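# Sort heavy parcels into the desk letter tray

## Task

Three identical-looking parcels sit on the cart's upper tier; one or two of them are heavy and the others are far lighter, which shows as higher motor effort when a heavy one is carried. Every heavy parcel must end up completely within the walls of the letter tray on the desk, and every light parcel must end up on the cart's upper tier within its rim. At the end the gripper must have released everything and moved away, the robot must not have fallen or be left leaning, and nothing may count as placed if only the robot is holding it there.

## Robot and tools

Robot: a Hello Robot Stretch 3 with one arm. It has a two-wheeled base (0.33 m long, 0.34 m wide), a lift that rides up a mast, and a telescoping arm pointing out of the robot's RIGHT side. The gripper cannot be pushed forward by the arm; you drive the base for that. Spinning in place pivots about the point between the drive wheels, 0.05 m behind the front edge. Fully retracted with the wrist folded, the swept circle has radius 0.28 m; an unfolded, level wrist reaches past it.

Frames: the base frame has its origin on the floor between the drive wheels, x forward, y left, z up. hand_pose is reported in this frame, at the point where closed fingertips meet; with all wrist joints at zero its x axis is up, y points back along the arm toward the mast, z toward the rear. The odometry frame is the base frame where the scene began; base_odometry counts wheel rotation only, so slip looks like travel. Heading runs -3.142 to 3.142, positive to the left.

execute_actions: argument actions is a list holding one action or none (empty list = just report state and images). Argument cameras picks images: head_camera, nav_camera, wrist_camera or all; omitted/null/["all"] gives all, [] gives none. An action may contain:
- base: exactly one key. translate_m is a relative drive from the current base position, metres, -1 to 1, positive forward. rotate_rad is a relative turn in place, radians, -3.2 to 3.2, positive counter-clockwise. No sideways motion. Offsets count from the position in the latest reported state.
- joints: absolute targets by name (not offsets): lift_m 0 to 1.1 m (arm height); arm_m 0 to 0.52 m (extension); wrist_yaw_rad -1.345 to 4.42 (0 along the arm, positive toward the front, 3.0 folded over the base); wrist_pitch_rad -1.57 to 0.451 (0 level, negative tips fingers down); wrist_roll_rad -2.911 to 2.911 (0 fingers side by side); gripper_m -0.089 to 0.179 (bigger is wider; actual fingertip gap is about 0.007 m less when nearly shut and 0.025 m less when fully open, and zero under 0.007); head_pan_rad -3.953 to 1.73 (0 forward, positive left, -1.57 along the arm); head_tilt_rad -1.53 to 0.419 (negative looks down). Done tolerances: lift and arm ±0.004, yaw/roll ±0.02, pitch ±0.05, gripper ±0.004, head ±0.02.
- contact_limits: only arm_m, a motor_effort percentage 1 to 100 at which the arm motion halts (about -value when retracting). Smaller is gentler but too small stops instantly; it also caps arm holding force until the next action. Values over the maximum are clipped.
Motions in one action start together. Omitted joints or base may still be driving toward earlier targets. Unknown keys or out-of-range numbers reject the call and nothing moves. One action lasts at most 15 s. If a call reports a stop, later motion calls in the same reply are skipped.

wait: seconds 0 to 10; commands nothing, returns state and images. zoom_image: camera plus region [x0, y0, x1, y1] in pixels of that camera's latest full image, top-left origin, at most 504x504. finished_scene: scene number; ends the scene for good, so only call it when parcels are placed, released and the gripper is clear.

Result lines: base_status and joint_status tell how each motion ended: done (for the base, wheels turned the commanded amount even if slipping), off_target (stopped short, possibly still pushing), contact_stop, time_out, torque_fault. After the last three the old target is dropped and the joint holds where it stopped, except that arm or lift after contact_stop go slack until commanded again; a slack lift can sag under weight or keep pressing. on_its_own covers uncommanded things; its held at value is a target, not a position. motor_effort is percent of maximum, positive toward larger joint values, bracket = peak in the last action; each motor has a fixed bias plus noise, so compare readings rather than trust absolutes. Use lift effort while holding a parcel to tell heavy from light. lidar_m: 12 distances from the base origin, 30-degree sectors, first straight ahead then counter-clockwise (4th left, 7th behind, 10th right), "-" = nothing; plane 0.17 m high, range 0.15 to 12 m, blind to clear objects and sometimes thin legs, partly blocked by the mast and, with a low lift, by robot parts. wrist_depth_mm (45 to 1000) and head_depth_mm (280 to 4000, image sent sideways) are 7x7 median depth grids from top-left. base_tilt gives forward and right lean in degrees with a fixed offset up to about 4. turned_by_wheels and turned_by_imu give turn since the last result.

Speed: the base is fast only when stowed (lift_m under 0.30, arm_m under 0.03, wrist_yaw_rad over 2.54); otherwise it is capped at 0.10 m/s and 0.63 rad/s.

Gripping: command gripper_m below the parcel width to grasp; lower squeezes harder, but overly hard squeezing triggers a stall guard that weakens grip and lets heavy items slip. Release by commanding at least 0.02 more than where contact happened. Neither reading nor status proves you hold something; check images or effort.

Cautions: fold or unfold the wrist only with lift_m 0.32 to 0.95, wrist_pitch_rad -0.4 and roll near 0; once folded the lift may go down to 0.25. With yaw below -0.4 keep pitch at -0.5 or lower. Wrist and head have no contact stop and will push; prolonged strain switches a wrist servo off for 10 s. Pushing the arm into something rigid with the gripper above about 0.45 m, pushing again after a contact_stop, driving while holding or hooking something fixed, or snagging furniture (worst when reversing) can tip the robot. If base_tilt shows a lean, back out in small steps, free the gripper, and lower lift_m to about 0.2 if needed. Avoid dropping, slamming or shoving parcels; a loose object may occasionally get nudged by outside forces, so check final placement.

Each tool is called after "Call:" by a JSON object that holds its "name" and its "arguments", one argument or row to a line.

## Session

Call:
{"name": "execute_actions", "arguments": {
  "actions": []
}}

Scene clock: 0.00 s.
base_odometry: x=+0.000 y=+0.000 heading=+0.000 (m, m, rad; odometry frame)
turned_by_wheels: +0.000 (rad since the last result)
turned_by_imu: +0.000 (rad since the last result)
base_tilt: forward=-1.0 right=+1.9 (deg)
lidar_m: 2.14 2.03 1.61 1.92 1.82 1.86 1.77 1.46 1.77 2.34 1.95 1.99
head_depth_mm: 1713 2464 2765 2705 2713 2652 2479 / 1719 2460 2739 2774 2711 2779 2432 / 1735 2481 2548 2515 2528 2509 2405 / 1765 2313 2342 2345 2348 2327 2280 / 1768 2183 2178 2179 2175 2163 2153 / 1776 2068 2066 2070 2069 2081 2067 / 1793 1939 1959 1920 1935 1966 1930
base_status: not commanded
joint_positions: lift_m=+0.579 arm_m=+0.001 wrist_yaw_rad=+2.995 wrist_pitch_rad=-0.460 wrist_roll_rad=-0.004 gripper_m=+0.037 head_pan_rad=-0.015 head_tilt_rad=-0.022
joint_status: not commanded
motor_effort: left_wheel=+0 right_wheel=-1 lift_m=+34 arm_m=-1 wrist_yaw_rad=+1 wrist_pitch_rad=+5 wrist_roll_rad=+1 gripper_m=+0 head_pan_rad=+1 head_tilt_rad=+2 (%)
hand_pose: x=+0.0107 y=+0.0709 z=+0.5821 quat_wxyz=(+0.211, +0.697, +0.111, +0.677) (m; base frame)
wrist_depth_mm: - - - - - - - / - - - - - - - / - - - - - - - / - - - - - - - / - 962 - 971 958 906 905 / 823 838 - 818 - 776 797 / 733 719 - 714 716 710 715
pictures: head_camera (sideways: a quarter turn clockwise sets it upright), nav_camera (sideways: a quarter turn counterclockwise sets it upright), wrist_camera
Images, in order (width x height): head_camera 896x504, nav_camera 672x504, wrist_camera 644x364.

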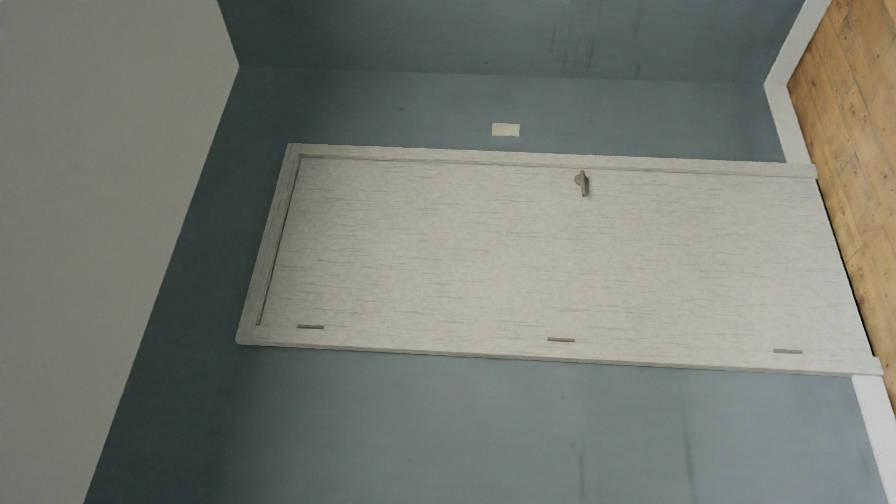

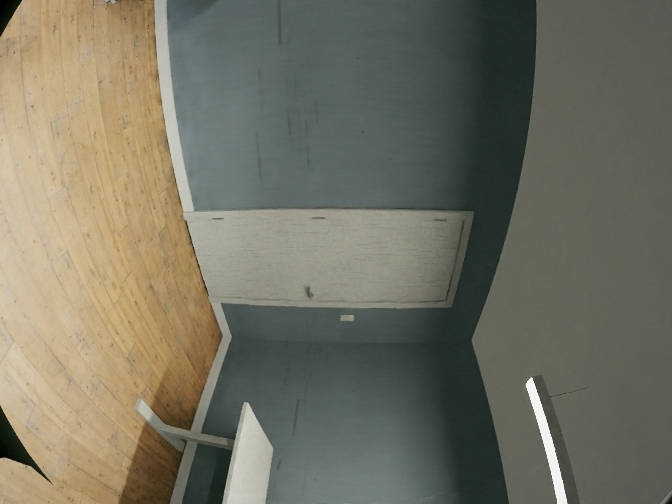

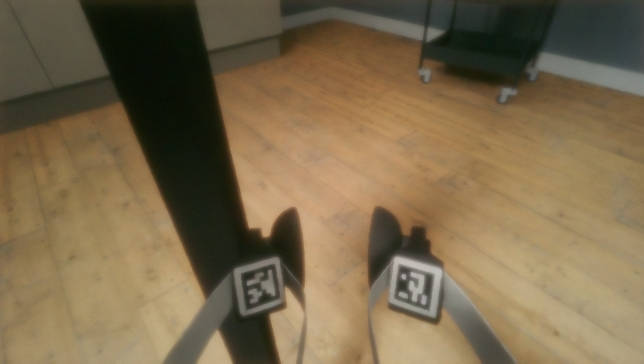

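Call:
{"name": "execute_actions", "arguments": {
  "actions": [
    {"base":{"rotate_rad":1.29},"joints":{"wrist_pitch_rad":-0.4,"lift_m":0.29,"head_pan_rad":-0.4,"head_tilt_rad":-0.8}}
  ],
  "cameras": ["nav_camera"]
}}

Call:
{"name": "execute_actions", "arguments": {
  "actions": [
    {"base":{"translate_m":1.0}}
  ],
  "cameras": ["head_camera","nav_camera"]
}}

Scene clock: 8.63 s.
base_odometry: x=+0.000 y=+0.000 heading=+1.290 (m, m, rad; odometry frame)
turned_by_wheels: +1.290 (rad since the last result)
turned_by_imu: +1.308 (rad since the last result)
base_tilt: forward=-1.0 right=+1.9 (deg)
lidar_m: 1.65 1.83 1.82 1.80 1.73 1.72 1.94 1.94 1.99 2.43 2.04 1.60
head_depth_mm: 1653 1836 2068 1952 1599 1363 1173 / 1713 1911 2168 1940 1588 1343 1163 / 1761 1973 2207 1915 1575 1339 1166 / 1843 1954 2161 1907 1559 1339 1159 / 1908 1790 1999 1891 1563 1316 1143 / 1992 1757 1905 1861 1539 1325 1146 / 2038 2323 2350 1858 1538 1316 1136
base_status: done
joint_positions: lift_m=+0.290 arm_m=+0.001 wrist_yaw_rad=+2.995 wrist_pitch_rad=-0.421 wrist_roll_rad=-0.004 gripper_m=+0.037 head_pan_rad=-0.393 head_tilt_rad=-0.790
joint_status: all done
motor_effort: left_wheel=-2(5) right_wheel=+1(3) lift_m=+30(32) arm_m=-1(1) wrist_yaw_rad=+1(1) wrist_pitch_rad=+8(8) wrist_roll_rad=+1(0) gripper_m=+0(0) head_pan_rad=-3(24) head_tilt_rad=-7(56) (%)
hand_pose: x=+0.0115 y=+0.0759 z=+0.3022 quat_wxyz=(+0.198, +0.699, +0.097, +0.681) (m; base frame)
wrist_depth_mm: - - - - - - - / - - - - - - - / 979 957 920 892 866 905 845 / 772 753 727 709 714 703 693 / 614 609 - 592 610 578 563 / 519 506 - 525 - 497 492 / 458 - - - 433 427 432
pictures: nav_camera (sideways: a quarter turn counterclockwise sets it upright)
Images, in order (width x height): nav_camera 672x504.

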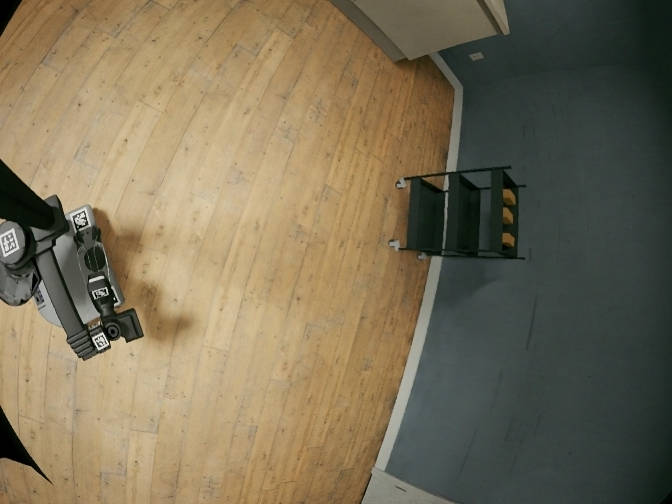

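Scene clock: 13.73 s.
base_odometry: x=+0.277 y=+0.961 heading=+1.290 (m, m, rad; odometry frame)
turned_by_wheels: +0.000 (rad since the last result)
turned_by_imu: +0.006 (rad since the last result)
base_tilt: forward=-1.0 right=+1.9 (deg)
lidar_m: 1.45 1.16 1.16 1.30 2.27 2.19 2.78 2.83 2.52 1.54 0.75 0.72
head_depth_mm: 1047 1163 1254 955 1486 1357 1175 / 1078 1207 1120 1003 1158 1286 1165 / 1119 1250 1134 971 1181 1281 1168 / 1166 1306 1103 1020 1181 1300 1157 / 1200 1356 1528 1201 1446 1314 1155 / 1258 1427 1648 1814 1544 1312 1140 / 1309 1488 1726 1854 1528 1304 1136
base_status: done
joint_positions: lift_m=+0.290 arm_m=+0.001 wrist_yaw_rad=+2.995 wrist_pitch_rad=-0.420 wrist_roll_rad=-0.004 gripper_m=+0.037 head_pan_rad=-0.393 head_tilt_rad=-0.791
joint_status: not commanded
motor_effort: left_wheel=-2(6) right_wheel=+1(7) lift_m=+30(30) arm_m=-1(1) wrist_yaw_rad=+0(1) wrist_pitch_rad=+7(8) wrist_roll_rad=+0(0) gripper_m=+0(1) head_pan_rad=-3(3) head_tilt_rad=-6(8) (%)
hand_pose: x=+0.0115 y=+0.0760 z=+0.3023 quat_wxyz=(+0.198, +0.699, +0.097, +0.681) (m; base frame)
wrist_depth_mm: - - - - - - 842 / - - - - - - 975 / 971 934 887 911 878 854 836 / 767 746 734 713 704 702 700 / 610 597 - 593 601 587 572 / 517 520 - 532 - 493 482 / 462 - - - 440 430 430
pictures: head_camera (sideways: a quarter turn clockwise sets it upright), nav_camera (sideways: a quarter turn counterclockwise sets it upright)
Images, in order (width x height): head_camera 896x504, nav_camera 672x504.

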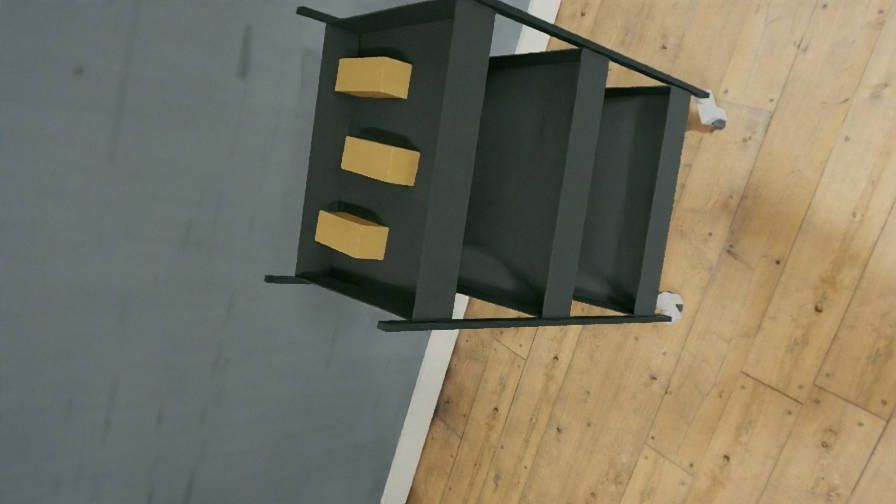

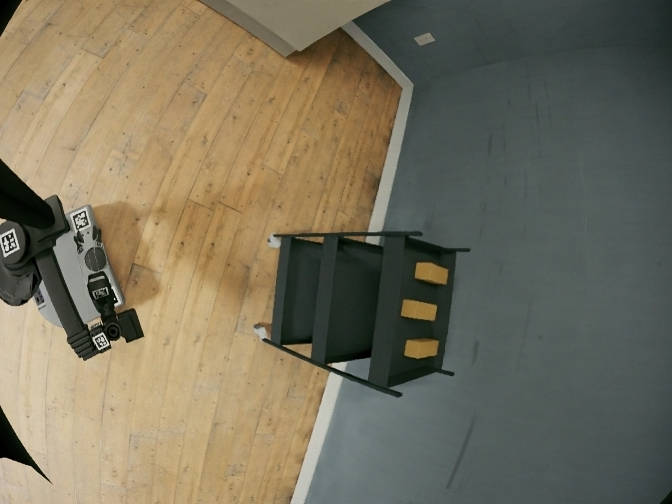

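Call:
{"name": "execute_actions", "arguments": {
  "actions": [
    {"base":{"translate_m":0.51},"joints":{"lift_m":0.85,"head_pan_rad":-1.57,"head_tilt_rad":-0.9}}
  ],
  "cameras": []
}}

Call:
{"name": "execute_actions", "arguments": {
  "actions": [
    {"base":{"rotate_rad":0.88},"joints":{"lift_m":0.95,"wrist_yaw_rad":1.2,"wrist_pitch_rad":-1.57}}
  ],
  "cameras": ["nav_camera"]
}}

Call:
{"name": "execute_actions", "arguments": {
  "actions": [
    {"joints":{"arm_m":0.42,"wrist_yaw_rad":0,"gripper_m":0.09}}
  ],
  "cameras": ["head_camera","wrist_camera"]
}}

Scene clock: 27.87 s.
base_odometry: x=+0.419 y=+1.451 heading=+1.290 (m, m, rad; odometry frame)
turned_by_wheels: +0.000 (rad since the last result)
turned_by_imu: +0.002 (rad since the last result)
base_tilt: forward=-1.0 right=+1.9 (deg)
lidar_m: 1.03 1.41 0.81 0.91 1.50 2.55 3.23 2.89 2.01 0.39 0.28 0.27
head_depth_mm: 1638 2023 2129 1754 1513 - 1113 / 1430 1724 2009 1736 1528 - 1123 / 1275 1492 1816 1718 1481 - 1135 / 1136 1312 1561 854 1427 - - / 1039 1179 1385 809 733 - 1116 / 953 1076 1185 792 700 843 1011 / 875 980 1048 797 681 627 794
base_status: done
joint_positions: lift_m=+0.850 arm_m=+0.001 wrist_yaw_rad=+2.995 wrist_pitch_rad=-0.420 wrist_roll_rad=-0.004 gripper_m=+0.037 head_pan_rad=-1.563 head_tilt_rad=-0.889
joint_status: all done
motor_effort: left_wheel=-2(6) right_wheel=+1(6) lift_m=+39(41) arm_m=-1(1) wrist_yaw_rad=+1(1) wrist_pitch_rad=+7(8) wrist_roll_rad=+0(0) gripper_m=+0(0) head_pan_rad=-2(32) head_tilt_rad=-8(23) (%)
hand_pose: x=+0.0115 y=+0.0761 z=+0.8621 quat_wxyz=(+0.198, +0.699, +0.097, +0.681) (m; base frame)
wrist_depth_mm: - - - 973 841 709 - / - - - - 884 751 - / - - - - 959 807 - / - - - - - 894 - / - - - - - - - / - - - - - - - / - - - - - - -
pictures: none
No camera images: the call's "cameras" was empty. Leave "cameras" out to get every camera's image.

Scene clock: 30.20 s.
base_odometry: x=+0.419 y=+1.451 heading=+2.169 (m, m, rad; odometry frame)
turned_by_wheels: +0.880 (rad since the last result)
turned_by_imu: +0.893 (rad since the last result)
base_tilt: forward=-1.0 right=+1.9 (deg)
lidar_m: 0.81 0.85 1.21 2.54 3.00 3.32 2.89 0.47 0.30 0.27 0.96 1.37
head_depth_mm: 762 871 1018 - - - 1099 / 770 885 1024 842 - - 1091 / 780 892 1043 817 - - - / 785 900 1054 823 989 - 1068 / 791 906 1064 1292 1440 - 1116 / 798 917 1079 1305 1442 1254 1107 / 803 928 1090 1327 1437 1244 1108
base_status: done
joint_positions: lift_m=+0.950 arm_m=+0.001 wrist_yaw_rad=+1.203 wrist_pitch_rad=-1.553 wrist_roll_rad=-0.004 gripper_m=+0.037 head_pan_rad=-1.563 head_tilt_rad=-0.889
joint_status: all done
joint sent to its limit — the command would take wrist_pitch_rad past its lower limit, so that joint was sent only as far as its limit.
motor_effort: left_wheel=-2(5) right_wheel=+2(6) lift_m=+38(39) arm_m=-1(1) wrist_yaw_rad=-2(3) wrist_pitch_rad=-3(6) wrist_roll_rad=+0(0) gripper_m=+0(0) head_pan_rad=-2(3) head_tilt_rad=-8(8) (%)
hand_pose: x=-0.0398 y=-0.1389 z=+0.8319 quat_wxyz=(+0.697, +0.694, -0.133, -0.122) (m; base frame)
wrist_depth_mm: 947 914 918 916 909 899 521 / 980 946 975 955 903 557 303 / - - 968 984 806 293 309 / - - - - 979 564 321 / - - - - - 600 328 / - - - - - 630 338 / - - - - - - 346
pictures: nav_camera (sideways: a quarter turn counterclockwise sets it upright)
Images, in order (width x height): nav_camera 672x504.

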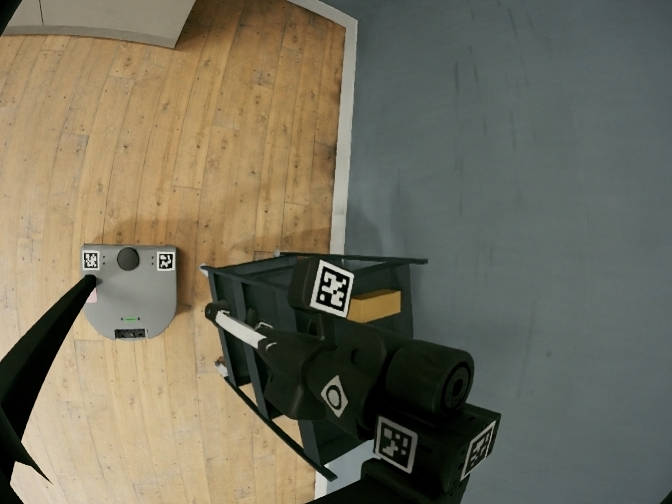

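Scene clock: 34.47 s.
base_odometry: x=+0.419 y=+1.451 heading=+2.169 (m, m, rad; odometry frame)
turned_by_wheels: +0.000 (rad since the last result)
turned_by_imu: -0.001 (rad since the last result)
base_tilt: forward=-1.0 right=+2.0 (deg)
lidar_m: 0.81 0.85 1.21 2.54 3.00 3.31 2.88 0.47 0.30 0.27 0.97 1.37
head_depth_mm: - - 1018 830 704 840 1086 / - 896 1025 825 703 785 1082 / - 904 1041 792 707 831 1069 / 786 891 1056 816 757 874 1068 / 789 909 1065 1296 1443 1258 1114 / 796 914 1077 1304 1439 1250 1112 / 800 928 1090 1329 1430 1242 1107
base_status: not commanded
joint_positions: lift_m=+0.950 arm_m=+0.420 wrist_yaw_rad=+0.002 wrist_pitch_rad=-1.554 wrist_roll_rad=-0.004 gripper_m=+0.090 head_pan_rad=-1.563 head_tilt_rad=-0.889
joint_status: all done
motor_effort: left_wheel=-2(2) right_wheel=+2(2) lift_m=+38(38) arm_m=+3(5) wrist_yaw_rad=-1(3) wrist_pitch_rad=-3(3) wrist_roll_rad=+0(0) gripper_m=+0(82) head_pan_rad=-2(3) head_tilt_rad=-7(8) (%)
hand_pose: x=-0.0217 y=-0.5448 z=+0.8319 quat_wxyz=(+0.506, +0.497, -0.502, -0.495) (m; base frame)
wrist_depth_mm: 911 954 927 921 925 888 899 / 948 936 960 939 916 311 301 / - 979 987 318 288 316 312 / - - - 326 274 316 272 / - - - 339 282 314 280 / - - - 347 349 286 336 / - - - 360 359 360 349
pictures: head_camera (sideways: a quarter turn clockwise sets it upright), wrist_camera
Images, in order (width x height): head_camera 896x504, wrist_camera 644x364.

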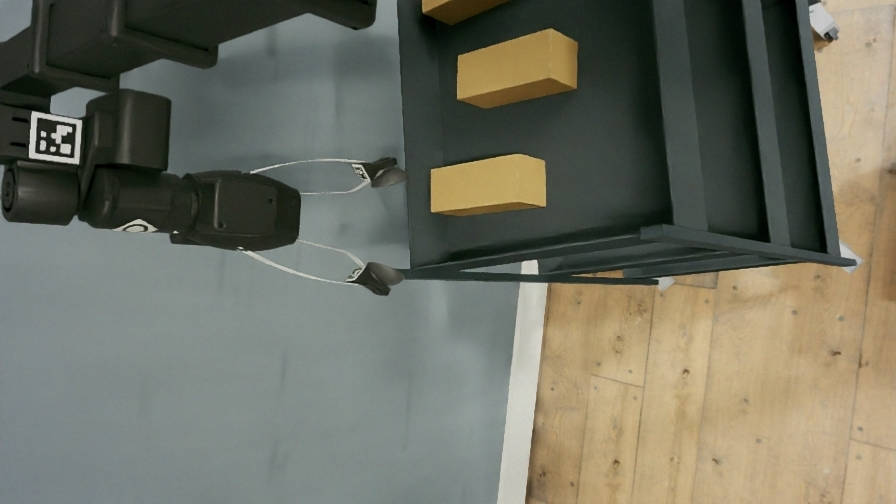

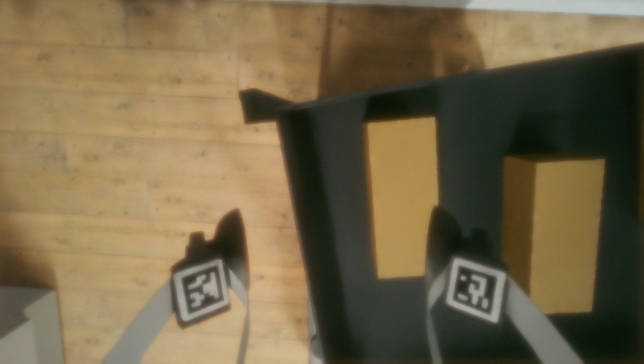

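Call:
{"name": "execute_actions", "arguments": {
  "actions": [
    {"base":{"translate_m":-0.059},"joints":{"arm_m":0.41,"wrist_yaw_rad":0.09,"lift_m":0.9}}
  ],
  "cameras": ["wrist_camera"]
}}

Scene clock: 44.00 s.
base_odometry: x=+0.452 y=+1.402 heading=+2.169 (m, m, rad; odometry frame)
turned_by_wheels: +0.000 (rad since the last result)
turned_by_imu: -0.001 (rad since the last result)
base_tilt: forward=-1.0 right=+1.9 (deg)
lidar_m: 0.87 0.92 1.30 2.55 3.00 3.26 2.84 0.49 0.31 0.27 0.96 1.36
head_depth_mm: 757 - - 831 717 872 1090 / 742 915 1023 830 691 854 1072 / 758 - 1061 817 713 780 1069 / 780 897 1065 782 707 830 1039 / 789 908 1059 871 1384 1220 1098 / 793 913 1081 1302 1441 1256 1114 / 801 925 1084 1319 1434 1245 1107
base_status: done
joint_positions: lift_m=+0.900 arm_m=+0.410 wrist_yaw_rad=+0.087 wrist_pitch_rad=-1.554 wrist_roll_rad=-0.004 gripper_m=+0.090 head_pan_rad=-1.563 head_tilt_rad=-0.889
joint_status: all done
motor_effort: left_wheel=-2(5) right_wheel=+1(1) lift_m=+30(35) arm_m=-4(4) wrist_yaw_rad=+3(3) wrist_pitch_rad=-2(2) wrist_roll_rad=+1(0) gripper_m=+0(1) head_pan_rad=-3(2) head_tilt_rad=-8(9) (%)
hand_pose: x=-0.0233 y=-0.5357 z=+0.7822 quat_wxyz=(+0.526, +0.518, -0.481, -0.473) (m; base frame)
wrist_depth_mm: 897 898 873 865 834 846 769 / 940 186 266 261 260 258 256 / 951 939 270 221 268 266 262 / 940 935 278 226 275 225 271 / - - 284 233 282 227 277 / - - 297 242 292 233 289 / - - 307 301 298 242 293
pictures: wrist_camera
Images, in order (width x height): wrist_camera 644x364.

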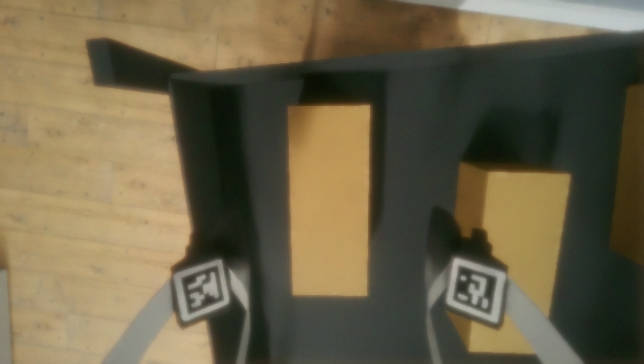

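Call:
{"name": "execute_actions", "arguments": {
  "actions": [
    {"joints":{"lift_m":0.803}}
  ],
  "cameras": ["wrist_camera"]
}}

Call:
{"name": "execute_actions", "arguments": {
  "actions": [
    {"joints":{"gripper_m":0.006}}
  ],
  "cameras": []
}}

Scene clock: 48.93 s.
base_odometry: x=+0.452 y=+1.402 heading=+2.169 (m, m, rad; odometry frame)
turned_by_wheels: +0.000 (rad since the last result)
turned_by_imu: -0.001 (rad since the last result)
base_tilt: forward=-1.0 right=+1.9 (deg)
lidar_m: 0.87 0.92 1.30 2.55 2.99 3.27 2.83 0.49 0.31 0.27 0.96 1.36
head_depth_mm: 760 870 1000 802 - - - / 768 859 - 755 691 851 1079 / 772 853 1085 818 712 776 1068 / 778 891 1032 774 706 831 1043 / 790 904 1057 868 1381 1218 1103 / 794 909 1066 1303 1437 1257 1107 / 806 923 1092 1332 1440 1239 1103
base_status: not commanded
joint_positions: lift_m=+0.803 arm_m=+0.410 wrist_yaw_rad=+0.087 wrist_pitch_rad=-1.554 wrist_roll_rad=-0.004 gripper_m=+0.090 head_pan_rad=-1.563 head_tilt_rad=-0.889
joint_status: all done
motor_effort: left_wheel=-2(1) right_wheel=+1(1) lift_m=+30(30) arm_m=-4(4) wrist_yaw_rad=+3(3) wrist_pitch_rad=-2(2) wrist_roll_rad=+0(0) gripper_m=+0(0) head_pan_rad=-2(3) head_tilt_rad=-7(8) (%)
hand_pose: x=-0.0233 y=-0.5357 z=+0.6852 quat_wxyz=(+0.526, +0.518, -0.481, -0.473) (m; base frame)
wrist_depth_mm: 790 125 122 120 127 140 156 / 126 157 171 169 168 168 166 / 130 164 175 124 172 172 171 / 128 161 182 128 177 176 173 / 870 157 185 131 182 181 130 / 905 146 192 135 188 170 132 / 962 144 198 139 193 193 136
pictures: wrist_camera
Images, in order (width x height): wrist_camera 644x364.

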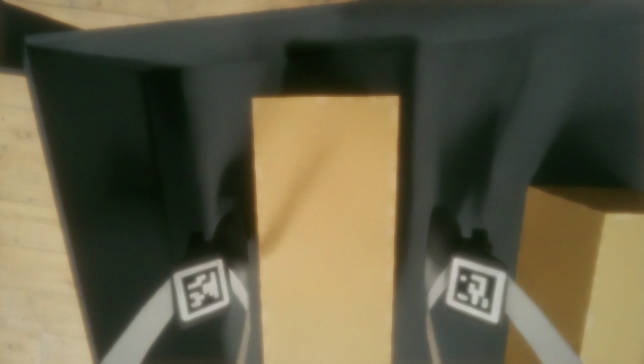

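Scene clock: 50.27 s.
base_odometry: x=+0.452 y=+1.402 heading=+2.169 (m, m, rad; odometry frame)
turned_by_wheels: +0.000 (rad since the last result)
turned_by_imu: +0.000 (rad since the last result)
base_tilt: forward=-1.1 right=+1.9 (deg)
lidar_m: 0.87 0.92 1.30 2.54 3.00 3.24 2.83 0.49 0.31 0.27 0.96 1.36
head_depth_mm: 761 870 995 805 - - - / 768 860 - 755 694 850 1079 / 773 853 1092 818 713 781 1074 / 783 888 1027 770 706 830 1043 / 788 903 1058 867 1387 1218 1092 / 797 912 1070 1306 1447 1260 1113 / 804 926 1093 1327 1433 1251 1104
base_status: not commanded
joint_positions: lift_m=+0.803 arm_m=+0.410 wrist_yaw_rad=+0.087 wrist_pitch_rad=-1.554 wrist_roll_rad=-0.004 gripper_m=+0.007 head_pan_rad=-1.563 head_tilt_rad=-0.889
joint_status: all done
motor_effort: left_wheel=-2(1) right_wheel=+1(1) lift_m=+31(31) arm_m=-4(4) wrist_yaw_rad=+3(3) wrist_pitch_rad=-2(2) wrist_roll_rad=+0(0) gripper_m=-18(94) head_pan_rad=-3(3) head_tilt_rad=-7(7) (%)
hand_pose: x=-0.0233 y=-0.5357 z=+0.6852 quat_wxyz=(+0.526, +0.518, -0.481, -0.473) (m; base frame)
wrist_depth_mm: 784 126 122 121 127 140 156 / 126 157 172 169 169 168 166 / 130 164 176 120 172 172 169 / 128 161 182 124 176 177 173 / 833 158 185 127 127 181 130 / 917 154 - 131 130 182 132 / 949 143 198 135 193 186 136
pictures: none
No camera images: the call's "cameras" was empty. Leave "cameras" out to get every camera's image.

Call:
{"name": "execute_actions", "arguments": {
  "actions": [
    {"joints":{"gripper_m":0.09}}
  ],
  "cameras": []
}}

Call:
{"name": "execute_actions", "arguments": {
  "actions": [
    {"joints":{"lift_m":0.86}}
  ],
  "cameras": []
}}

Call:
{"name": "execute_actions", "arguments": {
  "actions": [
    {"base":{"translate_m":-0.124},"joints":{"arm_m":0.383,"wrist_yaw_rad":0.06}}
  ],
  "cameras": ["wrist_camera"]
}}

Scene clock: 56.07 s.
base_odometry: x=+0.452 y=+1.402 heading=+2.169 (m, m, rad; odometry frame)
turned_by_wheels: +0.000 (rad since the last result)
turned_by_imu: -0.001 (rad since the last result)
base_tilt: forward=-1.0 right=+2.0 (deg)
lidar_m: 0.87 0.91 1.30 2.55 2.99 3.26 2.83 0.49 0.31 0.27 0.96 1.36
head_depth_mm: 757 869 1002 801 - - - / 770 859 - 754 691 857 1078 / 775 855 1088 818 710 778 1071 / 778 889 1034 770 707 832 1040 / 789 903 1062 872 1379 1218 1094 / 796 913 1069 1310 1429 1259 1112 / 804 925 1090 1326 1426 1246 1106
base_status: not commanded
joint_positions: lift_m=+0.803 arm_m=+0.410 wrist_yaw_rad=+0.087 wrist_pitch_rad=-1.554 wrist_roll_rad=-0.004 gripper_m=+0.090 head_pan_rad=-1.563 head_tilt_rad=-0.889
joint_status: all done
motor_effort: left_wheel=-1(2) right_wheel=+1(1) lift_m=+31(30) arm_m=-4(4) wrist_yaw_rad=+3(3) wrist_pitch_rad=-2(2) wrist_roll_rad=+0(0) gripper_m=+0(81) head_pan_rad=-3(2) head_tilt_rad=-7(7) (%)
hand_pose: x=-0.0233 y=-0.5357 z=+0.6852 quat_wxyz=(+0.526, +0.518, -0.481, -0.473) (m; base frame)
wrist_depth_mm: 789 125 122 120 127 140 156 / 126 156 172 169 168 167 166 / 130 165 177 123 171 172 171 / 128 161 180 128 177 177 173 / 879 157 186 130 132 181 129 / 947 145 193 135 135 171 132 / 966 144 199 140 192 194 135
pictures: none
No camera images: the call's "cameras" was empty. Leave "cameras" out to get every camera's image.

Scene clock: 57.43 s.
base_odometry: x=+0.452 y=+1.402 heading=+2.169 (m, m, rad; odometry frame)
turned_by_wheels: +0.000 (rad since the last result)
turned_by_imu: +0.000 (rad since the last result)
base_tilt: forward=-1.0 right=+1.9 (deg)
lidar_m: 0.87 0.92 1.30 2.55 2.98 3.27 2.83 0.49 0.31 0.27 0.96 1.36
head_depth_mm: 761 853 - - - 878 1101 / 764 - 1035 827 693 854 1081 / 773 - 1059 818 714 777 1072 / 780 892 1053 785 707 831 1040 / 789 906 1066 868 1378 1216 1099 / 793 916 1079 1295 1439 1243 1114 / 806 921 1088 1323 1428 1252 1102
base_status: not commanded
joint_positions: lift_m=+0.860 arm_m=+0.410 wrist_yaw_rad=+0.087 wrist_pitch_rad=-1.554 wrist_roll_rad=-0.004 gripper_m=+0.090 head_pan_rad=-1.563 head_tilt_rad=-0.889
joint_status: all done
motor_effort: left_wheel=-2(2) right_wheel=+1(1) lift_m=+38(41) arm_m=-4(4) wrist_yaw_rad=+2(3) wrist_pitch_rad=-2(2) wrist_roll_rad=+0(0) gripper_m=+1(1) head_pan_rad=-3(3) head_tilt_rad=-8(7) (%)
hand_pose: x=-0.0233 y=-0.5357 z=+0.7420 quat_wxyz=(+0.526, +0.518, -0.481, -0.473) (m; base frame)
wrist_depth_mm: 832 872 827 807 819 770 215 / 861 174 225 224 222 220 219 / 927 207 232 179 228 226 226 / 925 910 238 187 234 226 228 / 937 916 243 191 241 195 185 / 993 967 252 197 250 192 193 / - - 258 259 258 209 249
pictures: none
No camera images: the call's "cameras" was empty. Leave "cameras" out to get every camera's image.

Scene clock: 59.90 s.
base_odometry: x=+0.522 y=+1.300 heading=+2.169 (m, m, rad; odometry frame)
turned_by_wheels: +0.000 (rad since the last result)
turned_by_imu: -0.001 (rad since the last result)
base_tilt: forward=-0.9 right=+1.9 (deg)
lidar_m: 0.99 1.05 1.49 2.57 3.00 3.16 2.71 1.22 0.33 0.30 0.31 1.35
head_depth_mm: 757 845 - - - 849 1124 / 762 - 1049 809 714 885 1089 / 769 - 1055 815 704 862 1089 / 774 889 1032 771 694 840 1071 / 785 897 1056 781 703 790 1055 / 789 907 1064 799 698 670 1061 / 796 919 1077 1312 1425 1220 1110
base_status: done
joint_positions: lift_m=+0.860 arm_m=+0.383 wrist_yaw_rad=+0.063 wrist_pitch_rad=-1.554 wrist_roll_rad=-0.004 gripper_m=+0.090 head_pan_rad=-1.563 head_tilt_rad=-0.889
joint_status: all done
motor_effort: left_wheel=-1(5) right_wheel=+1(2) lift_m=+38(38) arm_m=-4(4) wrist_yaw_rad=-2(3) wrist_pitch_rad=-2(2) wrist_roll_rad=+1(0) gripper_m=+0(0) head_pan_rad=-3(2) head_tilt_rad=-7(8) (%)
hand_pose: x=-0.0229 y=-0.5087 z=+0.7420 quat_wxyz=(+0.521, +0.513, -0.487, -0.479) (m; base frame)
wrist_depth_mm: 205 212 219 220 217 196 166 / 180 180 228 224 223 199 171 / 235 185 233 182 228 202 176 / 237 191 239 185 234 204 180 / 243 196 244 190 241 237 233 / 249 258 251 196 247 247 244 / 250 263 261 257 258 256 250
pictures: wrist_camera
Images, in order (width x height): wrist_camera 644x364.

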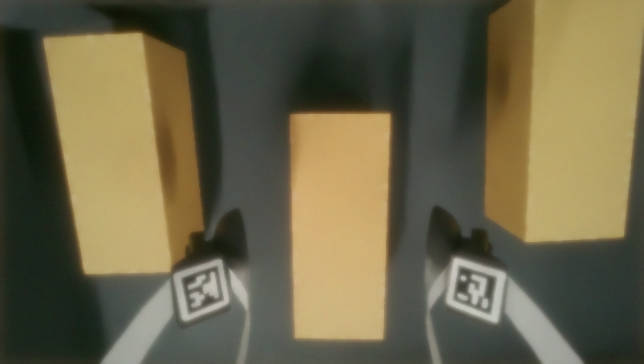

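Call:
{"name": "execute_actions", "arguments": {
  "actions": [
    {"joints":{"lift_m":0.803,"arm_m":0.379}}
  ],
  "cameras": []
}}

Call:
{"name": "execute_actions", "arguments": {
  "actions": [
    {"joints":{"gripper_m":0.006}}
  ],
  "cameras": []
}}

Call:
{"name": "execute_actions", "arguments": {
  "actions": [
    {"joints":{"gripper_m":0.09}}
  ],
  "cameras": []
}}

Call:
{"name": "execute_actions", "arguments": {
  "actions": [
    {"joints":{"lift_m":0.86}}
  ],
  "cameras": []
}}

Call:
{"name": "execute_actions", "arguments": {
  "actions": [
    {"base":{"translate_m":-0.122},"joints":{"arm_m":0.445,"wrist_yaw_rad":0.14}}
  ],
  "cameras": ["wrist_camera"]
}}

Scene clock: 70.47 s.
base_odometry: x=+0.522 y=+1.300 heading=+2.169 (m, m, rad; odometry frame)
turned_by_wheels: +0.000 (rad since the last result)
turned_by_imu: -0.001 (rad since the last result)
base_tilt: forward=-1.0 right=+1.9 (deg)
lidar_m: 0.99 1.05 1.49 2.57 3.01 3.14 2.70 1.22 0.33 0.30 0.31 1.35
head_depth_mm: 756 861 1007 1178 - - - / 761 856 - 756 713 880 1084 / 768 859 - 821 703 863 1093 / 774 887 1033 769 693 846 1069 / 784 900 1052 791 703 792 1064 / 791 909 1068 794 696 670 1060 / 794 916 1078 1314 1431 1213 1109
base_status: not commanded
joint_positions: lift_m=+0.803 arm_m=+0.379 wrist_yaw_rad=+0.063 wrist_pitch_rad=-1.554 wrist_roll_rad=-0.004 gripper_m=+0.090 head_pan_rad=-1.563 head_tilt_rad=-0.889
joint_status: all done
motor_effort: left_wheel=-1(2) right_wheel=+1(1) lift_m=+30(35) arm_m=-4(4) wrist_yaw_rad=-2(2) wrist_pitch_rad=-2(2) wrist_roll_rad=+0(0) gripper_m=+0(1) head_pan_rad=-3(2) head_tilt_rad=-7(7) (%)
hand_pose: x=-0.0229 y=-0.5046 z=+0.6853 quat_wxyz=(+0.521, +0.513, -0.487, -0.479) (m; base frame)
wrist_depth_mm: 127 167 167 166 166 163 128 / 126 169 171 170 169 167 130 / 127 167 177 124 124 172 132 / 131 166 181 126 176 177 133 / 135 164 186 131 131 182 135 / 140 153 193 135 135 187 186 / 203 201 199 139 192 193 189
pictures: none
No camera images: the call's "cameras" was empty. Leave "cameras" out to get every camera's image.

Scene clock: 71.80 s.
base_odometry: x=+0.522 y=+1.300 heading=+2.169 (m, m, rad; odometry frame)
turned_by_wheels: +0.000 (rad since the last result)
turned_by_imu: +0.000 (rad since the last result)
base_tilt: forward=-1.0 right=+2.0 (deg)
lidar_m: 1.00 1.05 1.49 2.57 3.01 3.13 2.71 1.22 0.33 0.30 0.31 1.35
head_depth_mm: 755 860 1003 1185 - - - / 763 860 - 755 715 885 1081 / 767 861 - 817 709 864 1091 / 777 889 1025 790 690 845 1069 / 784 898 1054 790 704 789 1063 / 788 906 1070 798 697 668 1059 / 797 914 1077 1316 1439 1228 1103
base_status: not commanded
joint_positions: lift_m=+0.803 arm_m=+0.379 wrist_yaw_rad=+0.063 wrist_pitch_rad=-1.553 wrist_roll_rad=-0.004 gripper_m=+0.007 head_pan_rad=-1.563 head_tilt_rad=-0.889
joint_status: all done
motor_effort: left_wheel=-2(2) right_wheel=+2(3) lift_m=+34(35) arm_m=-4(4) wrist_yaw_rad=-2(2) wrist_pitch_rad=-2(2) wrist_roll_rad=+0(1) gripper_m=-18(94) head_pan_rad=-3(3) head_tilt_rad=-7(8) (%)
hand_pose: x=-0.0229 y=-0.5048 z=+0.6851 quat_wxyz=(+0.521, +0.512, -0.487, -0.479) (m; base frame)
wrist_depth_mm: 127 167 168 166 165 163 129 / 126 169 172 169 168 167 130 / 127 168 177 121 172 171 132 / 131 166 180 124 176 176 133 / 134 165 184 127 127 181 135 / 138 164 - 131 130 185 185 / 203 200 199 136 192 193 191
pictures: none
No camera images: the call's "cameras" was empty. Leave "cameras" out to get every camera's image.

Scene clock: 73.13 s.
base_odometry: x=+0.522 y=+1.300 heading=+2.169 (m, m, rad; odometry frame)
turned_by_wheels: +0.000 (rad since the last result)
turned_by_imu: +0.000 (rad since the last result)
base_tilt: forward=-1.0 right=+2.0 (deg)
lidar_m: 1.00 1.05 1.49 2.56 3.00 3.15 2.70 1.22 0.34 0.30 0.31 1.35
head_depth_mm: 755 863 1002 1184 - - - / 761 853 - 752 715 888 1090 / 770 864 - 817 706 865 1090 / 774 889 1033 770 692 847 1067 / 783 899 1056 791 702 787 1061 / 790 911 1067 800 697 669 1058 / 799 917 1074 1310 1420 1220 1100
base_status: not commanded
joint_positions: lift_m=+0.803 arm_m=+0.379 wrist_yaw_rad=+0.063 wrist_pitch_rad=-1.554 wrist_roll_rad=-0.004 gripper_m=+0.090 head_pan_rad=-1.563 head_tilt_rad=-0.889
joint_status: all done
motor_effort: left_wheel=-3(2) right_wheel=+1(1) lift_m=+35(35) arm_m=-4(4) wrist_yaw_rad=-2(2) wrist_pitch_rad=-2(3) wrist_roll_rad=+0(0) gripper_m=+0(83) head_pan_rad=-2(2) head_tilt_rad=-6(7) (%)
hand_pose: x=-0.0229 y=-0.5048 z=+0.6851 quat_wxyz=(+0.521, +0.512, -0.487, -0.479) (m; base frame)
wrist_depth_mm: 127 167 167 165 165 163 129 / 125 169 172 170 169 167 130 / 127 167 175 124 171 172 131 / 131 166 183 128 177 177 133 / 135 164 185 131 131 181 135 / 139 152 192 135 135 187 186 / 203 200 200 139 192 194 191
pictures: none
No camera images: the call's "cameras" was empty. Leave "cameras" out to get every camera's image.

Scene clock: 74.50 s.
base_odometry: x=+0.522 y=+1.300 heading=+2.169 (m, m, rad; odometry frame)
turned_by_wheels: +0.000 (rad since the last result)
turned_by_imu: +0.000 (rad since the last result)
base_tilt: forward=-1.0 right=+2.0 (deg)
lidar_m: 1.00 1.05 1.48 2.57 3.00 3.14 2.70 1.22 0.34 0.30 0.31 1.35
head_depth_mm: 755 847 - - - 852 1118 / 761 - 1052 803 715 884 1089 / 770 - 1054 822 710 862 1083 / 777 889 1035 783 691 844 1066 / 784 895 1057 784 702 793 1063 / 790 912 1063 798 697 669 1064 / 794 920 1083 1319 1423 1227 1105
base_status: not commanded
joint_positions: lift_m=+0.860 arm_m=+0.379 wrist_yaw_rad=+0.063 wrist_pitch_rad=-1.554 wrist_roll_rad=-0.004 gripper_m=+0.090 head_pan_rad=-1.563 head_tilt_rad=-0.889
joint_status: all done
motor_effort: left_wheel=-2(2) right_wheel=+1(1) lift_m=+38(39) arm_m=-4(4) wrist_yaw_rad=-2(2) wrist_pitch_rad=-2(3) wrist_roll_rad=+1(0) gripper_m=+0(0) head_pan_rad=-3(2) head_tilt_rad=-8(7) (%)
hand_pose: x=-0.0229 y=-0.5047 z=+0.7419 quat_wxyz=(+0.521, +0.512, -0.487, -0.479) (m; base frame)
wrist_depth_mm: 203 215 222 218 217 194 165 / 181 181 226 223 223 198 170 / 234 185 231 181 228 202 175 / 239 191 241 185 235 206 180 / 245 193 246 191 240 239 238 / 251 259 256 197 249 246 245 / 246 266 261 259 260 256 253
pictures: none
No camera images: the call's "cameras" was empty. Leave "cameras" out to get every camera's image.

Scene clock: 76.87 s.
base_odometry: x=+0.591 y=+1.199 heading=+2.169 (m, m, rad; odometry frame)
turned_by_wheels: +0.000 (rad since the last result)
turned_by_imu: -0.001 (rad since the last result)
base_tilt: forward=-1.0 right=+2.0 (deg)
lidar_m: 1.12 1.18 1.66 2.58 3.00 3.06 2.59 1.21 0.36 0.32 0.33 0.39
head_depth_mm: 748 841 - - - 1280 1121 / 750 - 1011 1216 702 1251 1136 / 760 - 1018 817 711 880 1089 / 772 881 1057 785 706 879 1087 / 774 893 1050 811 689 870 1075 / 785 900 1062 801 698 835 1059 / 788 913 1073 775 695 823 1052
base_status: done
joint_positions: lift_m=+0.860 arm_m=+0.445 wrist_yaw_rad=+0.137 wrist_pitch_rad=-1.554 wrist_roll_rad=-0.004 gripper_m=+0.090 head_pan_rad=-1.563 head_tilt_rad=-0.889
joint_status: all done
motor_effort: left_wheel=-1(6) right_wheel=+1(3) lift_m=+38(38) arm_m=+3(5) wrist_yaw_rad=+2(4) wrist_pitch_rad=-2(2) wrist_roll_rad=+0(0) gripper_m=+0(0) head_pan_rad=-3(2) head_tilt_rad=-8(8) (%)
hand_pose: x=-0.0243 y=-0.5700 z=+0.7420 quat_wxyz=(+0.538, +0.530, -0.468, -0.459) (m; base frame)
wrist_depth_mm: 848 837 842 809 196 163 646 / 232 228 226 224 224 210 841 / 235 235 232 179 229 214 872 / 244 234 240 185 236 217 881 / 248 196 245 190 239 571 917 / 256 200 255 196 250 911 939 / 267 209 261 261 257 226 943
pictures: wrist_camera
Images, in order (width x height): wrist_camera 644x364.

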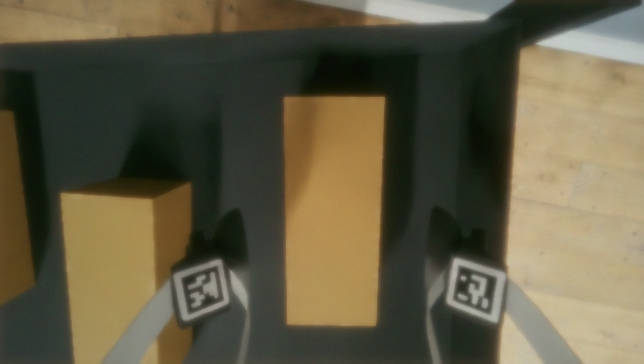

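Middle is heavy.

Call:
{"name": "execute_actions", "arguments": {
  "actions": [
    {"joints":{"lift_m":0.803,"arm_m":0.45}}
  ],
  "cameras": []
}}

Call:
{"name": "execute_actions", "arguments": {
  "actions": [
    {"joints":{"gripper_m":0.006}}
  ],
  "cameras": ["wrist_camera"]
}}

Scene clock: 83.53 s.
base_odometry: x=+0.591 y=+1.199 heading=+2.169 (m, m, rad; odometry frame)
turned_by_wheels: +0.000 (rad since the last result)
turned_by_imu: -0.001 (rad since the last result)
base_tilt: forward=-1.0 right=+2.0 (deg)
lidar_m: 1.12 1.18 1.67 2.58 3.02 3.06 2.59 1.21 0.36 0.32 0.33 0.39
head_depth_mm: 749 859 977 1157 - - - / 757 844 - 1254 694 1247 1128 / 761 837 1045 801 713 881 1094 / 771 865 1037 777 708 877 1086 / 778 891 1051 804 686 870 1078 / 785 897 1065 804 694 835 1054 / 790 911 1074 774 694 822 1051
base_status: not commanded
joint_positions: lift_m=+0.803 arm_m=+0.450 wrist_yaw_rad=+0.137 wrist_pitch_rad=-1.554 wrist_roll_rad=-0.004 gripper_m=+0.090 head_pan_rad=-1.563 head_tilt_rad=-0.889
joint_status: all done
motor_effort: left_wheel=-1(2) right_wheel=+1(1) lift_m=+30(35) arm_m=+3(2) wrist_yaw_rad=+2(3) wrist_pitch_rad=-2(2) wrist_roll_rad=+0(0) gripper_m=+1(0) head_pan_rad=-3(3) head_tilt_rad=-7(8) (%)
hand_pose: x=-0.0243 y=-0.5749 z=+0.6853 quat_wxyz=(+0.538, +0.530, -0.467, -0.459) (m; base frame)
wrist_depth_mm: 141 118 121 125 130 133 110 / 175 173 172 170 169 162 118 / 181 177 176 124 172 164 125 / 184 183 182 127 175 165 126 / 146 178 187 131 181 162 828 / 139 170 190 135 187 145 871 / 144 171 198 139 193 184 906
pictures: none
No camera images: the call's "cameras" was empty. Leave "cameras" out to get every camera's image.

Scene clock: 84.87 s.
base_odometry: x=+0.591 y=+1.199 heading=+2.169 (m, m, rad; odometry frame)
turned_by_wheels: +0.000 (rad since the last result)
turned_by_imu: +0.000 (rad since the last result)
base_tilt: forward=-1.0 right=+1.9 (deg)
lidar_m: 1.12 1.17 1.67 2.59 3.02 3.06 2.59 1.21 0.36 0.32 0.33 0.39
head_depth_mm: 751 855 978 1159 - - - / 755 844 - 1248 694 1253 1127 / 762 834 1043 800 712 884 1089 / 771 868 1028 778 706 879 1082 / 778 891 1048 811 688 869 1080 / 785 899 1062 800 698 833 1058 / 791 909 1075 777 695 822 1055
base_status: not commanded
joint_positions: lift_m=+0.803 arm_m=+0.450 wrist_yaw_rad=+0.137 wrist_pitch_rad=-1.554 wrist_roll_rad=-0.004 gripper_m=+0.007 head_pan_rad=-1.563 head_tilt_rad=-0.889
joint_status: all done
motor_effort: left_wheel=-2(2) right_wheel=+1(1) lift_m=+31(31) arm_m=+3(3) wrist_yaw_rad=+2(2) wrist_pitch_rad=-2(2) wrist_roll_rad=+0(0) gripper_m=-18(93) head_pan_rad=-2(3) head_tilt_rad=-8(7) (%)
hand_pose: x=-0.0243 y=-0.5749 z=+0.6852 quat_wxyz=(+0.538, +0.530, -0.467, -0.459) (m; base frame)
wrist_depth_mm: 141 118 121 125 130 133 111 / 174 173 172 170 170 161 117 / 180 179 177 120 172 163 125 / 184 183 181 123 176 164 126 / 146 178 186 127 127 167 822 / 139 182 - 130 130 156 860 / 144 172 199 135 192 171 899
pictures: wrist_camera
Images, in order (width x height): wrist_camera 644x364.

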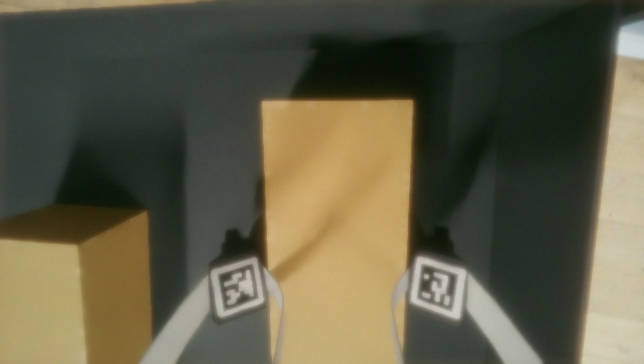

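Call:
{"name": "execute_actions", "arguments": {
  "actions": [
    {"joints":{"gripper_m":0.09}}
  ],
  "cameras": []
}}

Call:
{"name": "execute_actions", "arguments": {
  "actions": [
    {"joints":{"lift_m":0.86}}
  ],
  "cameras": []
}}

Call:
{"name": "execute_actions", "arguments": {
  "actions": [
    {"base":{"translate_m":0.122},"joints":{"arm_m":0.379,"wrist_yaw_rad":0.06,"head_pan_rad":-3.5,"head_tilt_rad":-0.3}}
  ]
}}

Scene clock: 91.57 s.
base_odometry: x=+0.591 y=+1.199 heading=+2.169 (m, m, rad; odometry frame)
turned_by_wheels: +0.000 (rad since the last result)
turned_by_imu: -0.001 (rad since the last result)
base_tilt: forward=-1.0 right=+2.0 (deg)
lidar_m: 1.12 1.17 1.67 2.57 3.02 3.07 2.59 1.21 0.36 0.32 0.33 0.39
head_depth_mm: 749 854 974 1160 - - - / 758 846 - 1246 693 1246 1131 / 766 837 1045 799 711 883 1089 / 769 868 1036 777 709 877 1082 / 775 891 1043 808 690 868 1078 / 786 900 1062 801 697 838 1059 / 791 914 1078 774 695 824 1047
base_status: not commanded
joint_positions: lift_m=+0.803 arm_m=+0.450 wrist_yaw_rad=+0.137 wrist_pitch_rad=-1.554 wrist_roll_rad=-0.004 gripper_m=+0.090 head_pan_rad=-1.563 head_tilt_rad=-0.889
joint_status: all done
motor_effort: left_wheel=-2(2) right_wheel=+1(1) lift_m=+30(31) arm_m=+3(3) wrist_yaw_rad=+3(3) wrist_pitch_rad=-2(2) wrist_roll_rad=+0(0) gripper_m=+0(82) head_pan_rad=-3(3) head_tilt_rad=-7(8) (%)
hand_pose: x=-0.0243 y=-0.5749 z=+0.6852 quat_wxyz=(+0.538, +0.530, -0.467, -0.459) (m; base frame)
wrist_depth_mm: 141 118 121 125 130 133 111 / 175 173 172 171 169 163 117 / 179 178 177 124 171 163 125 / 185 183 181 127 177 165 126 / 146 179 185 131 131 160 827 / 140 169 194 135 135 145 848 / 143 170 198 139 195 184 895
pictures: none
No camera images: the call's "cameras" was empty. Leave "cameras" out to get every camera's image.

Scene clock: 92.93 s.
base_odometry: x=+0.591 y=+1.199 heading=+2.169 (m, m, rad; odometry frame)
turned_by_wheels: +0.000 (rad since the last result)
turned_by_imu: +0.000 (rad since the last result)
base_tilt: forward=-1.0 right=+1.9 (deg)
lidar_m: 1.12 1.18 1.67 2.59 3.00 3.04 2.59 1.22 0.36 0.32 0.33 0.39
head_depth_mm: 751 837 - - - 1287 1125 / 749 - 1009 1214 705 1261 1133 / 753 - 1017 800 715 879 1089 / 771 884 1064 787 712 876 1083 / 777 891 1043 810 688 867 1080 / 784 901 1063 802 699 834 1057 / 793 914 1078 774 694 821 1056
base_status: not commanded
joint_positions: lift_m=+0.860 arm_m=+0.450 wrist_yaw_rad=+0.137 wrist_pitch_rad=-1.554 wrist_roll_rad=-0.004 gripper_m=+0.090 head_pan_rad=-1.563 head_tilt_rad=-0.889
joint_status: all done
motor_effort: left_wheel=-2(1) right_wheel=+1(1) lift_m=+38(39) arm_m=+3(3) wrist_yaw_rad=+2(2) wrist_pitch_rad=-2(2) wrist_roll_rad=+0(0) gripper_m=+0(0) head_pan_rad=-3(3) head_tilt_rad=-8(7) (%)
hand_pose: x=-0.0243 y=-0.5749 z=+0.7420 quat_wxyz=(+0.538, +0.530, -0.467, -0.459) (m; base frame)
wrist_depth_mm: 841 838 870 845 750 154 122 / 229 229 226 225 223 209 850 / 238 237 232 180 229 211 848 / 242 240 241 184 236 215 879 / 247 194 245 189 240 902 902 / 258 201 253 197 248 963 925 / 268 210 262 260 257 222 932
pictures: none
No camera images: the call's "cameras" was empty. Leave "cameras" out to get every camera's image.

Scene clock: 95.30 s.
base_odometry: x=+0.522 y=+1.300 heading=+2.169 (m, m, rad; odometry frame)
turned_by_wheels: +0.000 (rad since the last result)
turned_by_imu: +0.000 (rad since the last result)
base_tilt: forward=-1.0 right=+2.0 (deg)
lidar_m: 1.00 1.05 1.49 2.57 3.00 3.15 2.71 1.22 0.34 0.30 0.31 1.35
head_depth_mm: 3098 3307 3480 3696 3055 2111 1810 / 3037 3177 3362 3437 3016 2105 - / 2943 3114 3255 3367 2970 2072 1767 / 2872 3009 3146 3303 2970 2049 1649 / 2808 2899 3032 3161 2919 2043 1635 / 2667 2853 2936 3030 2791 2026 1626 / 2656 2724 2871 2971 2825 2026 1554
base_status: done
joint_positions: lift_m=+0.860 arm_m=+0.379 wrist_yaw_rad=+0.063 wrist_pitch_rad=-1.554 wrist_roll_rad=-0.004 gripper_m=+0.090 head_pan_rad=-3.493 head_tilt_rad=-0.310
joint_status: all done
motor_effort: left_wheel=-2(3) right_wheel=+1(5) lift_m=+38(38) arm_m=-4(5) wrist_yaw_rad=-2(0) wrist_pitch_rad=-2(2) wrist_roll_rad=+0(0) gripper_m=+0(1) head_pan_rad=-2(33) head_tilt_rad=+7(48) (%)
hand_pose: x=-0.0229 y=-0.5046 z=+0.7420 quat_wxyz=(+0.521, +0.512, -0.487, -0.479) (m; base frame)
wrist_depth_mm: 205 212 219 220 217 200 166 / 182 180 228 225 223 203 171 / 236 185 232 180 229 206 175 / 239 189 241 185 234 212 181 / 246 197 244 190 241 239 238 / 250 256 252 197 249 245 245 / 245 265 264 259 258 256 252
pictures: head_camera (sideways: a quarter turn clockwise sets it upright), nav_camera (sideways: a quarter turn counterclockwise sets it upright), wrist_camera
Images, in order (width x height): head_camera 896x504, nav_camera 672x504, wrist_camera 644x364.

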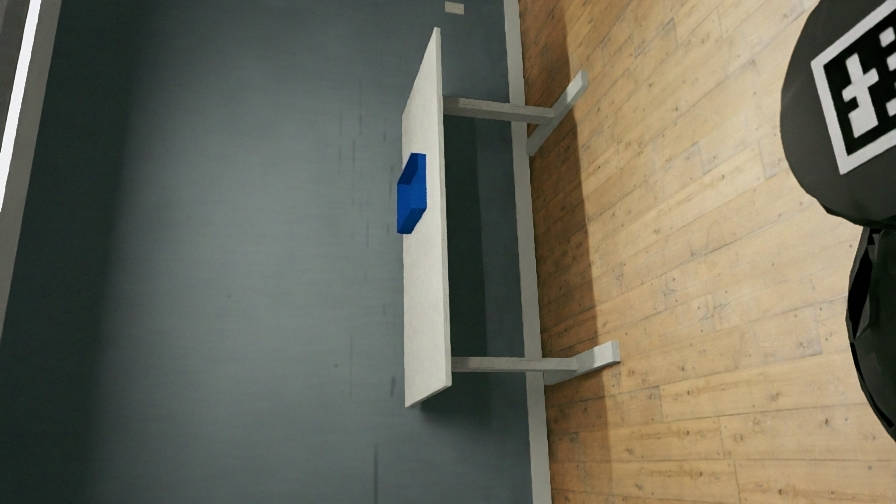

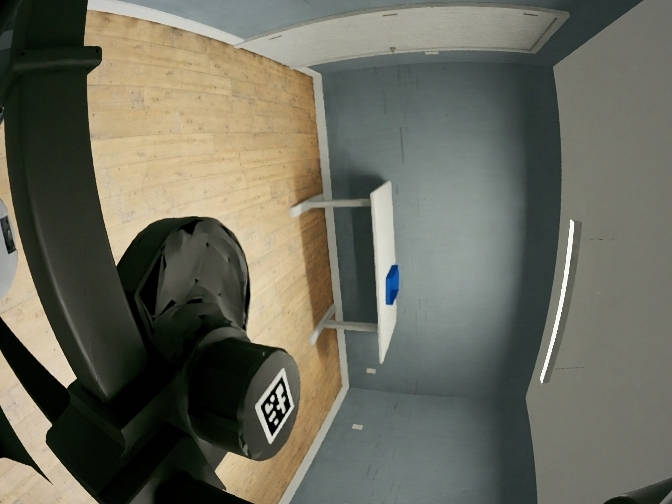

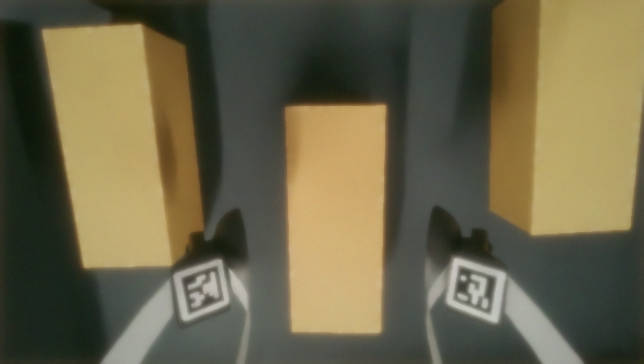

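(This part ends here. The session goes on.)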